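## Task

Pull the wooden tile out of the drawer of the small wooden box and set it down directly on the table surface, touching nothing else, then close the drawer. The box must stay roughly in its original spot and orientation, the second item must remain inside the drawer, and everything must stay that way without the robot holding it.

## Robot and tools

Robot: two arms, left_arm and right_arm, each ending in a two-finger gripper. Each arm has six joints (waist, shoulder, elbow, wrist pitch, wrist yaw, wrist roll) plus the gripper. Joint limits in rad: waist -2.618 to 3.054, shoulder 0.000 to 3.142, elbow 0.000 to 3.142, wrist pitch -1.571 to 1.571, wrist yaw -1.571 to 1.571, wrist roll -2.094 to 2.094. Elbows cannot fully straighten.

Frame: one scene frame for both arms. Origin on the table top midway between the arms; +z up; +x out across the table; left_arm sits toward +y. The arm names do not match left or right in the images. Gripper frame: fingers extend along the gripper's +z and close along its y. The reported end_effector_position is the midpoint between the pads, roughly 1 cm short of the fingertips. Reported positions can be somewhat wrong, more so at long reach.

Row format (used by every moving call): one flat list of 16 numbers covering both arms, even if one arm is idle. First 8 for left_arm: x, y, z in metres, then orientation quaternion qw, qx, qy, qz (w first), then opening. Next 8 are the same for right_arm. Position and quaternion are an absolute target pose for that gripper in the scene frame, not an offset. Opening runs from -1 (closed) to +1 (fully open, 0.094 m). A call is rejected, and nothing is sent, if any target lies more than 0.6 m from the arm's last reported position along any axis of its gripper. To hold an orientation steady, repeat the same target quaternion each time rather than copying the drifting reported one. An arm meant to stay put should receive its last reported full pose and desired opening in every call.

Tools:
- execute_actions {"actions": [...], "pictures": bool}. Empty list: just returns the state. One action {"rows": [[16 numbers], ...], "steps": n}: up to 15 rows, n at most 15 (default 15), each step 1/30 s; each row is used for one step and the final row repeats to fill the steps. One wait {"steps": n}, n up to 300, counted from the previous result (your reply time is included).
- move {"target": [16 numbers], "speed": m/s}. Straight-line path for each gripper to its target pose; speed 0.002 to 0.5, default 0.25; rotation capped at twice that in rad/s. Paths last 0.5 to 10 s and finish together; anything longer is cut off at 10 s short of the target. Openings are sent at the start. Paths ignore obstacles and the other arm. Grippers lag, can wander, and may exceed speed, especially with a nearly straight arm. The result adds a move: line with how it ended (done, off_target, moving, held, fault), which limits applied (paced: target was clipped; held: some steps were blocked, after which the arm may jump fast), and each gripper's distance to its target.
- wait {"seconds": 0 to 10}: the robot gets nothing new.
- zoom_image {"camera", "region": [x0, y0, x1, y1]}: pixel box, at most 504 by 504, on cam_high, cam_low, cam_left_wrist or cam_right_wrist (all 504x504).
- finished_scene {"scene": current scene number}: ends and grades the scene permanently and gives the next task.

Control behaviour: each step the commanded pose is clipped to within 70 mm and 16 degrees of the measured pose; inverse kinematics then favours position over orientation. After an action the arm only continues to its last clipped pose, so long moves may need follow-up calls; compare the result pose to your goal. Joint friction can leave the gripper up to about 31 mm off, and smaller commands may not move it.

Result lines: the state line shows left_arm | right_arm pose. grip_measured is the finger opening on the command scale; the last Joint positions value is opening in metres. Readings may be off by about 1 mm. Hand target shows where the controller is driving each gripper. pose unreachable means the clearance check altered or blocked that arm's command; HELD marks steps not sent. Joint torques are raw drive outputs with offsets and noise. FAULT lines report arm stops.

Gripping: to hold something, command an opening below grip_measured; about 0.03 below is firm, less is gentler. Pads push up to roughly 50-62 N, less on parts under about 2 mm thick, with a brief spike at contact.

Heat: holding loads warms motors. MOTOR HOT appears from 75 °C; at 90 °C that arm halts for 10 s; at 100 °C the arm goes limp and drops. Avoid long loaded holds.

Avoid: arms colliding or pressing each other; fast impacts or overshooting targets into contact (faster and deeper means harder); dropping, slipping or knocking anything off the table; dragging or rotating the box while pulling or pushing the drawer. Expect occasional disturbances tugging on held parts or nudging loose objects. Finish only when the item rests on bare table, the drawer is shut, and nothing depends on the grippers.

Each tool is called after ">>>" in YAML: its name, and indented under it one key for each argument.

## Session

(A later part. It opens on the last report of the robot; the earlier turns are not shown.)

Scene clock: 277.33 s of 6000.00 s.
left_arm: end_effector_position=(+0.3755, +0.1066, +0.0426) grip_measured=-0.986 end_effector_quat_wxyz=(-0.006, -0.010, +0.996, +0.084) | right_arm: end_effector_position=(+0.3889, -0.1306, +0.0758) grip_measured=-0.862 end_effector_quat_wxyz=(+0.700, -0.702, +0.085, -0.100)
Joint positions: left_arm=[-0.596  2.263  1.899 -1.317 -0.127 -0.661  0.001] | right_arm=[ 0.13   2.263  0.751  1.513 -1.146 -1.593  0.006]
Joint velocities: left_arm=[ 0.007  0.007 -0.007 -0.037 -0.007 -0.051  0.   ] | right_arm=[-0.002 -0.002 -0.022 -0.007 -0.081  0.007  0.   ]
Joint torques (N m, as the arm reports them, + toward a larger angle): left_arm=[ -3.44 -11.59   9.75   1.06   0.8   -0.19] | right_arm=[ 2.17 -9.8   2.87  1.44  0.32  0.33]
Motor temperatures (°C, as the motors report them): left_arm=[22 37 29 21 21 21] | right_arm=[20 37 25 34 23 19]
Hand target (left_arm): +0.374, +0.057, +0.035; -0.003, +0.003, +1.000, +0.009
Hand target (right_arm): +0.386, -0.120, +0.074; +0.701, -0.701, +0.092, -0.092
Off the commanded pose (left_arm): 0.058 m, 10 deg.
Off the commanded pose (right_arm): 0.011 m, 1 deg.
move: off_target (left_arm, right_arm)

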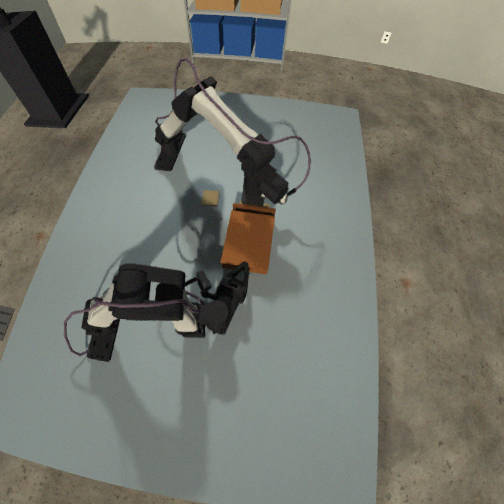

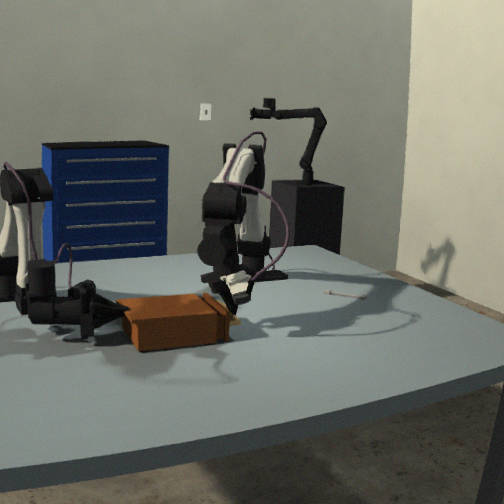

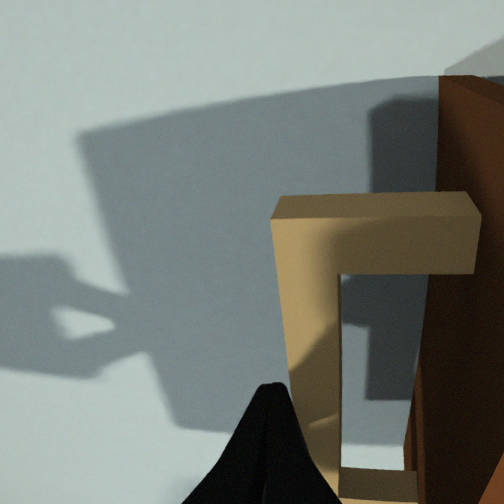

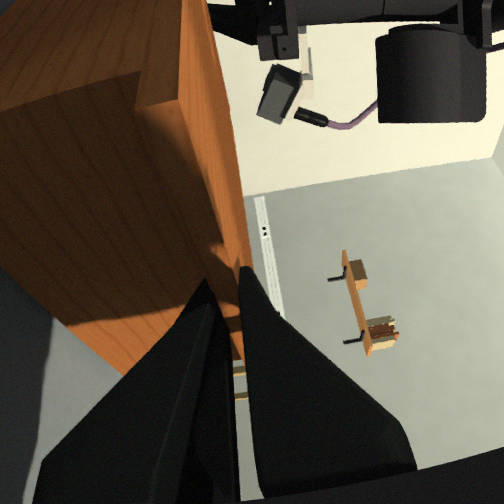

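>>> move:
  target: [0.378,0.135,0.035,0.1,0,0.9,-0.42,-1, 0.386,-0.125,0.074,0.701,-0.701,0.092,-0.092,-1]
  speed: 0.15

>>> move:
  target: [0.378,0.045,0.033,0.1,0,0.9,-0.42,-1, 0.386,-0.112,0.074,0.701,-0.701,0.092,-0.092,-1]
  speed: 0.025

Scene clock: 289.97 s of 6000.00 s.
left_arm: end_effector_position=(+0.3826, +0.1280, +0.0414) grip_measured=-0.986 end_effector_quat_wxyz=(+0.097, +0.008, +0.899, -0.426) | right_arm: end_effector_position=(+0.3878, -0.1286, +0.0756) grip_measured=-0.862 end_effector_quat_wxyz=(+0.700, -0.702, +0.084, -0.097)
Joint positions: left_arm=[-0.184  1.862  0.967 -0.181  0.793 -0.414  0.001] | right_arm=[ 0.135  2.263  0.751  1.511 -1.146 -1.59   0.006]
Joint velocities: left_arm=[-0.002  0.007 -0.027  0.022  0.037 -0.022  0.001] | right_arm=[ 0.002 -0.002  0.007 -0.037 -0.022  0.051 -0.001]
Joint torques (N m, as the arm reports them, + toward a larger angle): left_arm=[ 0.88 -9.89  4.7   1.4   0.28  0.04] | right_arm=[ 0.59 -9.94  2.74  1.44  0.18  0.35]
Motor temperatures (°C, as the motors report them): left_arm=[23 39 30 22 21 21] | right_arm=[20 37 25 34 23 19]
Hand target (left_arm): +0.377, +0.132, +0.034; +0.091, +0.003, +0.900, -0.427
Hand target (right_arm): +0.386, -0.125, +0.074; +0.701, -0.701, +0.092, -0.092
Off the commanded pose (left_arm): 0.011 m, 1 deg.
Off the commanded pose (right_arm): 0.004 m, 1 deg.
After step 90, 5.53 s passed at rest.
move: off_target (left_arm)

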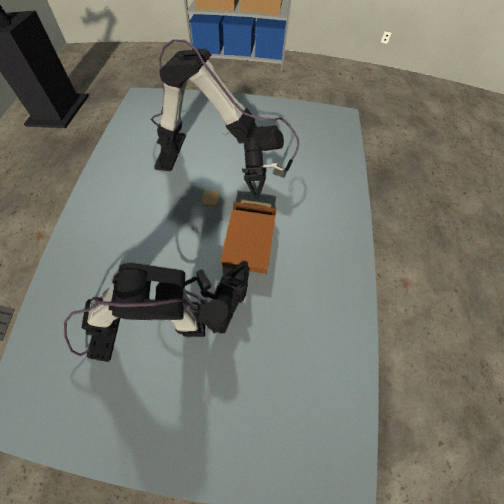

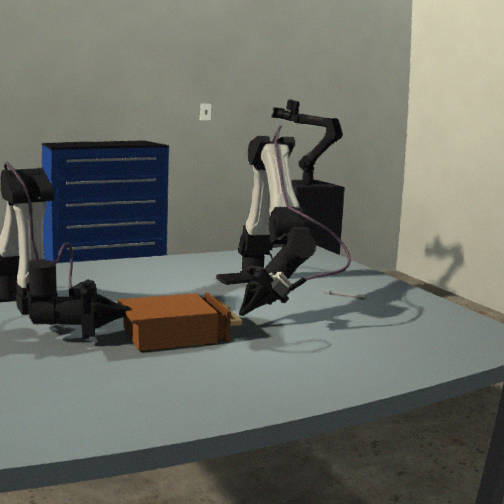

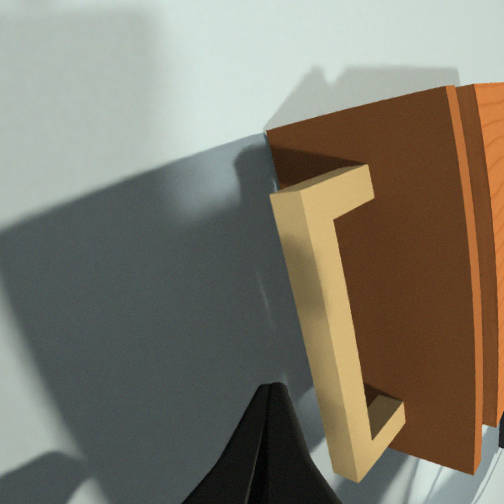

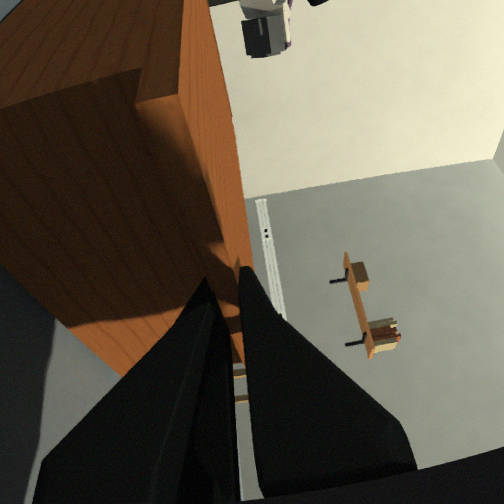

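Scene clock: 293.57 s of 6000.00 s.
left_arm: end_effector_position=(+0.3808, +0.0797, +0.0160) grip_measured=-0.986 end_effector_quat_wxyz=(+0.102, -0.034, +0.922, -0.372) | right_arm: end_effector_position=(+0.3902, -0.1258, +0.0754) grip_measured=-0.862 end_effector_quat_wxyz=(+0.699, -0.701, +0.093, -0.102)
Joint positions: left_arm=[-0.373  1.914  0.967 -0.036  0.567 -0.66   0.001] | right_arm=[ 0.146  2.263  0.751  1.51  -1.117 -1.586  0.006]
Joint velocities: left_arm=[-0.012 -0.012  0.012  0.051  0.007 -0.066 -0.001] | right_arm=[-0.017  0.012 -0.012 -0.022  0.007 -0.051  0.001]
Joint torques (N m, as the arm reports them, + toward a larger angle): left_arm=[-3.32 -9.92  9.1   2.04  0.75 -0.22] | right_arm=[ 2.57 -9.56  3.28  1.41  0.24  0.29]
Motor temperatures (°C, as the motors report them): left_arm=[23 39 30 23 21 21] | right_arm=[20 37 25 34 23 19]
Hand target (left_arm): +0.375, +0.049, +0.033; +0.098, +0.002, +0.904, -0.416
Hand target (right_arm): +0.385, -0.112, +0.074; +0.701, -0.701, +0.092, -0.092
Off the commanded pose (left_arm): 0.039 m, 7 deg.
Off the commanded pose (right_arm): 0.014 m, 1 deg.
move: off_target (left_arm, right_arm)

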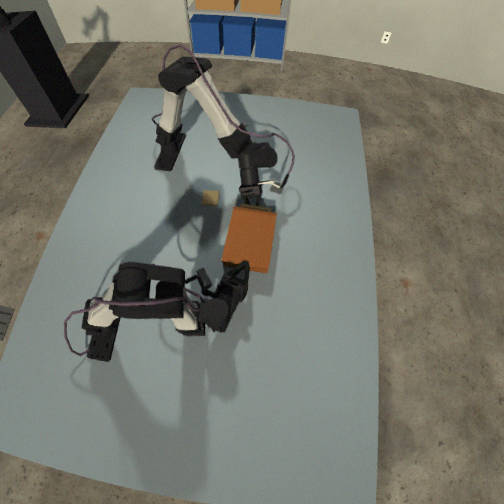

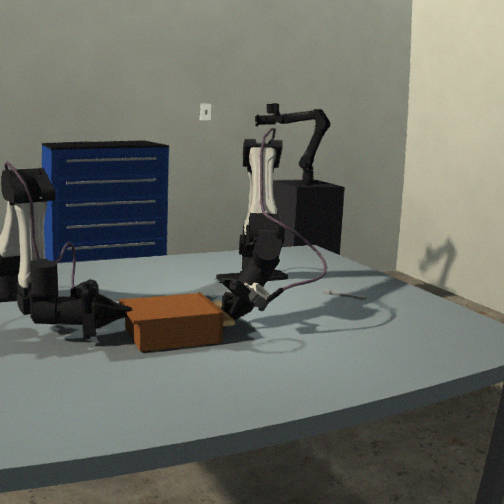

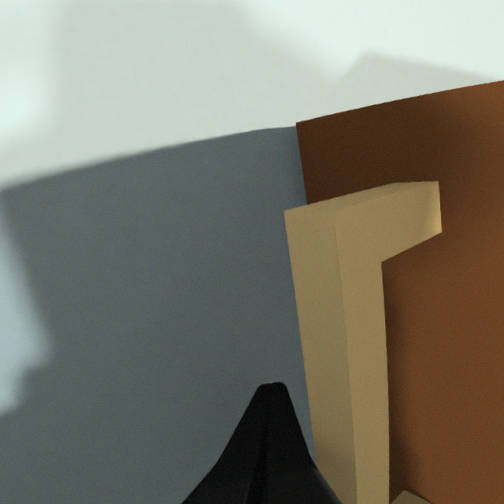

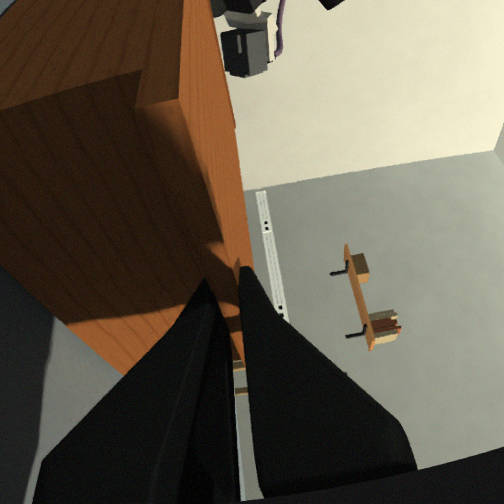

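>>> move:
  target: [0.378,0.15,0.04,0.1,0,0.9,-0.42,-1, 0.386,-0.137,0.074,0.701,-0.701,0.092,-0.092,-1]
  speed: 0.05

>>> move:
  target: [0.378,0.15,0.04,0.1,0,0.9,-0.42,-1, 0.387,-0.13,0.075,0.701,-0.701,0.092,-0.092,-0.2]

>>> move:
  target: [0.378,0.15,0.04,0.1,0,0.9,-0.42,-1, 0.375,-0.18,0.08,0.701,-0.701,0.092,-0.092,-0.2]
  speed: 0.08

Scene clock: 306.67 s of 6000.00 s.
left_arm: end_effector_position=(+0.3884, +0.1432, +0.0458) grip_measured=-0.986 end_effector_quat_wxyz=(+0.110, +0.003, +0.899, -0.424) | right_arm: end_effector_position=(+0.3885, -0.1325, +0.0752) grip_measured=-0.862 end_effector_quat_wxyz=(+0.700, -0.702, +0.086, -0.096)
Joint positions: left_arm=[-0.141  1.847  0.967 -0.201  0.799 -0.381  0.001] | right_arm=[ 0.124  2.263  0.751  1.509 -1.157 -1.588  0.006]
Joint velocities: left_arm=[ 0.007 -0.012 -0.002 -0.007 -0.007 -0.11  -0.   ] | right_arm=[ 0.002 -0.002  0.012  0.022  0.037  0.007 -0.001]
Joint torques (N m, as the arm reports them, + toward a larger angle): left_arm=[  0.89 -11.07   4.6    1.18   0.3    0.09] | right_arm=[-1.2  -9.93  2.17  1.48 -0.07  0.33]
Motor temperatures (°C, as the motors report them): left_arm=[23 39 30 24 22 21] | right_arm=[20 37 25 35 23 19]
Hand target (left_arm): +0.379, +0.148, +0.041; +0.100, -0.001, +0.900, -0.424
Hand target (right_arm): +0.386, -0.137, +0.074; +0.701, -0.701, +0.092, -0.092
Off the commanded pose (left_arm): 0.014 m, 1 deg.
Off the commanded pose (right_arm): 0.005 m, 1 deg.
After step 90, 8.13 s passed at rest.
move: off_target (left_arm)

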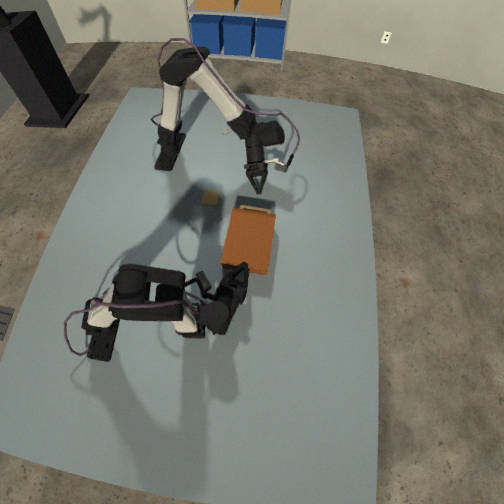

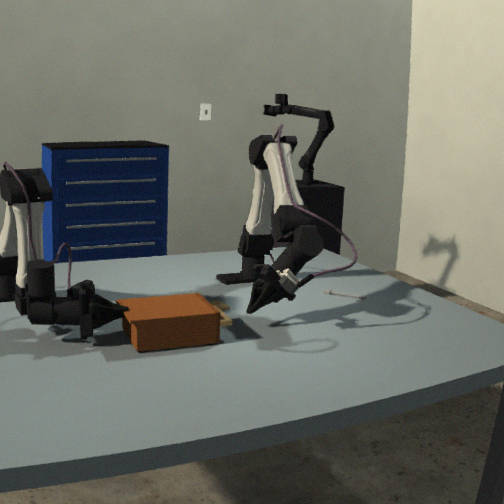

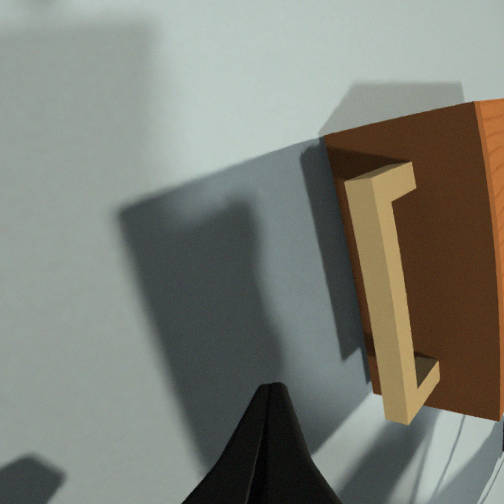

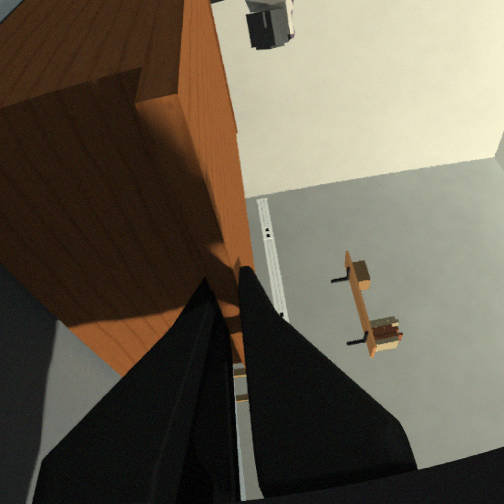

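Scene clock: 307.37 s of 6000.00 s.
left_arm: end_effector_position=(+0.3872, +0.1434, +0.0452) grip_measured=-0.986 end_effector_quat_wxyz=(+0.109, +0.006, +0.899, -0.423) | right_arm: end_effector_position=(+0.3893, -0.1327, +0.0752) grip_measured=-0.202 end_effector_quat_wxyz=(+0.700, -0.702, +0.091, -0.094)
Joint positions: left_arm=[-0.141  1.847  0.967 -0.208  0.799 -0.373  0.001] | right_arm=[ 0.124  2.263  0.751  1.508 -1.152 -1.579  0.037]
Joint velocities: left_arm=[-0.007  0.012  0.002  0.051 -0.007 -0.022  0.   ] | right_arm=[-0.002  0.002  0.002  0.007  0.007 -0.037  0.001]
Joint torques (N m, as the arm reports them, + toward a larger angle): left_arm=[  1.06 -11.19   4.41   1.17   0.27   0.11] | right_arm=[  0.36 -10.11   2.77   1.44   0.1    0.29]
Motor temperatures (°C, as the motors report them): left_arm=[23 39 30 24 22 21] | right_arm=[20 37 25 35 23 19]
Hand target (left_arm): +0.378, +0.150, +0.040; +0.100, -0.000, +0.902, -0.421
Hand target (right_arm): +0.387, -0.130, +0.075; +0.701, -0.701, +0.092, -0.092
Off the commanded pose (left_arm): 0.012 m, 1 deg.
Off the commanded pose (right_arm): 0.004 m, 0 deg.
move: off_target (left_arm)

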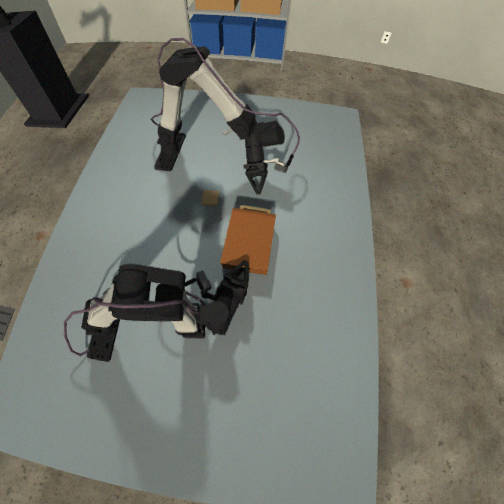

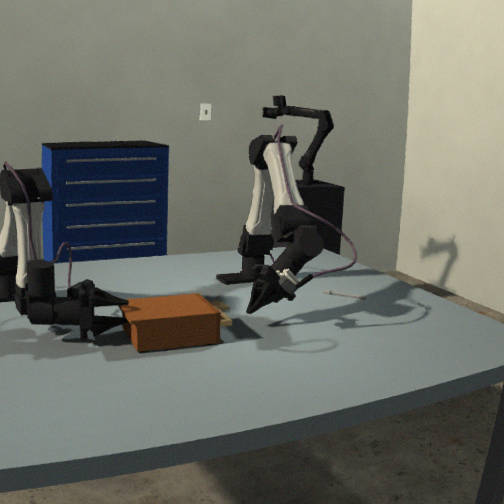

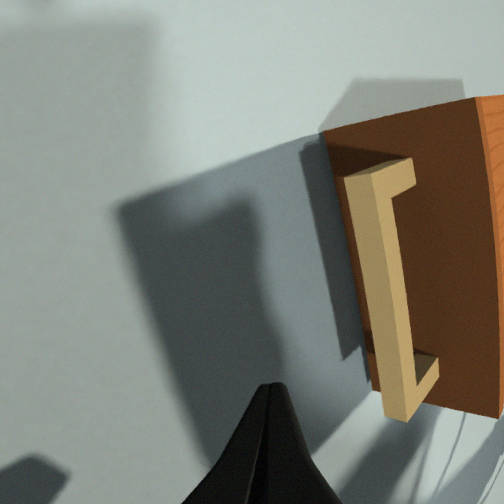

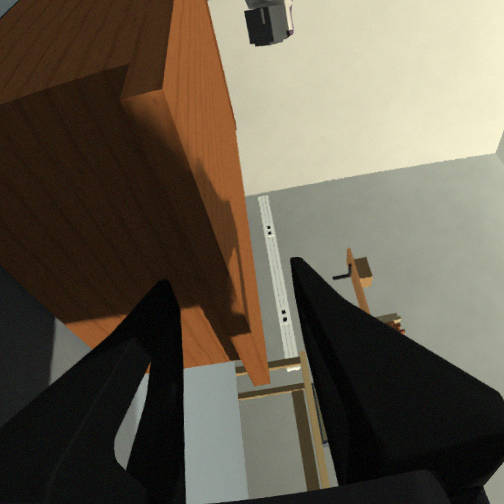

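Scene clock: 308.43 s of 6000.00 s.
left_arm: end_effector_position=(+0.3871, +0.1435, +0.0451) grip_measured=-0.986 end_effector_quat_wxyz=(+0.109, +0.006, +0.899, -0.423) | right_arm: end_effector_position=(+0.3806, -0.1787, +0.0729) grip_measured=-0.202 end_effector_quat_wxyz=(+0.699, -0.703, +0.099, -0.087)
Joint positions: left_arm=[-0.141  1.847  0.967 -0.209  0.799 -0.371  0.001] | right_arm=[-0.013  2.245  0.694  1.526 -1.286 -1.579  0.037]
Joint velocities: left_arm=[-0.007 -0.007 -0.032  0.022 -0.007 -0.022  0.001] | right_arm=[-0.002 -0.007  0.002  0.066 -0.037  0.037 -0.001]
Joint torques (N m, as the arm reports them, + toward a larger angle): left_arm=[  1.06 -11.19   4.43   1.15   0.28   0.12] | right_arm=[ -0.66 -11.5    1.19   1.42  -0.06   0.16]
Motor temperatures (°C, as the motors report them): left_arm=[23 39 30 24 22 21] | right_arm=[20 37 25 35 23 19]
Hand target (left_arm): +0.378, +0.150, +0.040; +0.100, -0.000, +0.902, -0.421
Hand target (right_arm): +0.375, -0.180, +0.079; +0.701, -0.702, +0.092, -0.092
Off the commanded pose (left_arm): 0.012 m, 1 deg.
Off the commanded pose (right_arm): 0.009 m, 1 deg.
move: off_target (left_arm)

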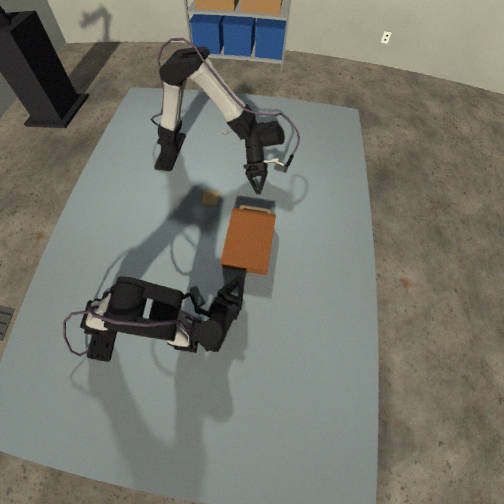

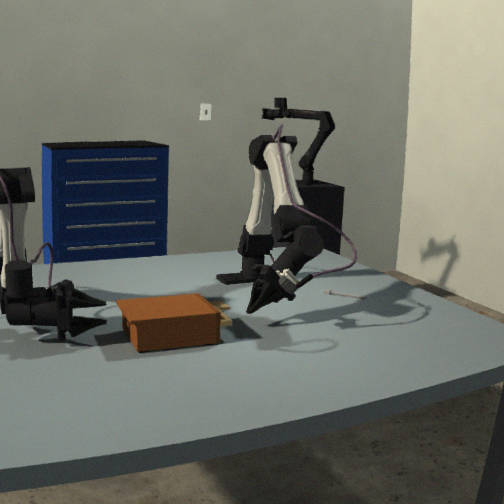

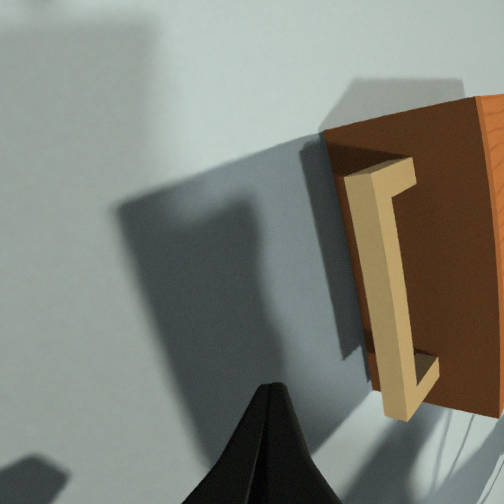

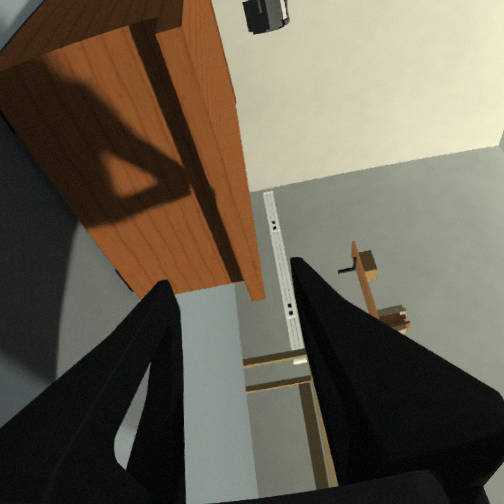

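>>> finished_scene:
  scene: 1

The scene is finished: the task was done.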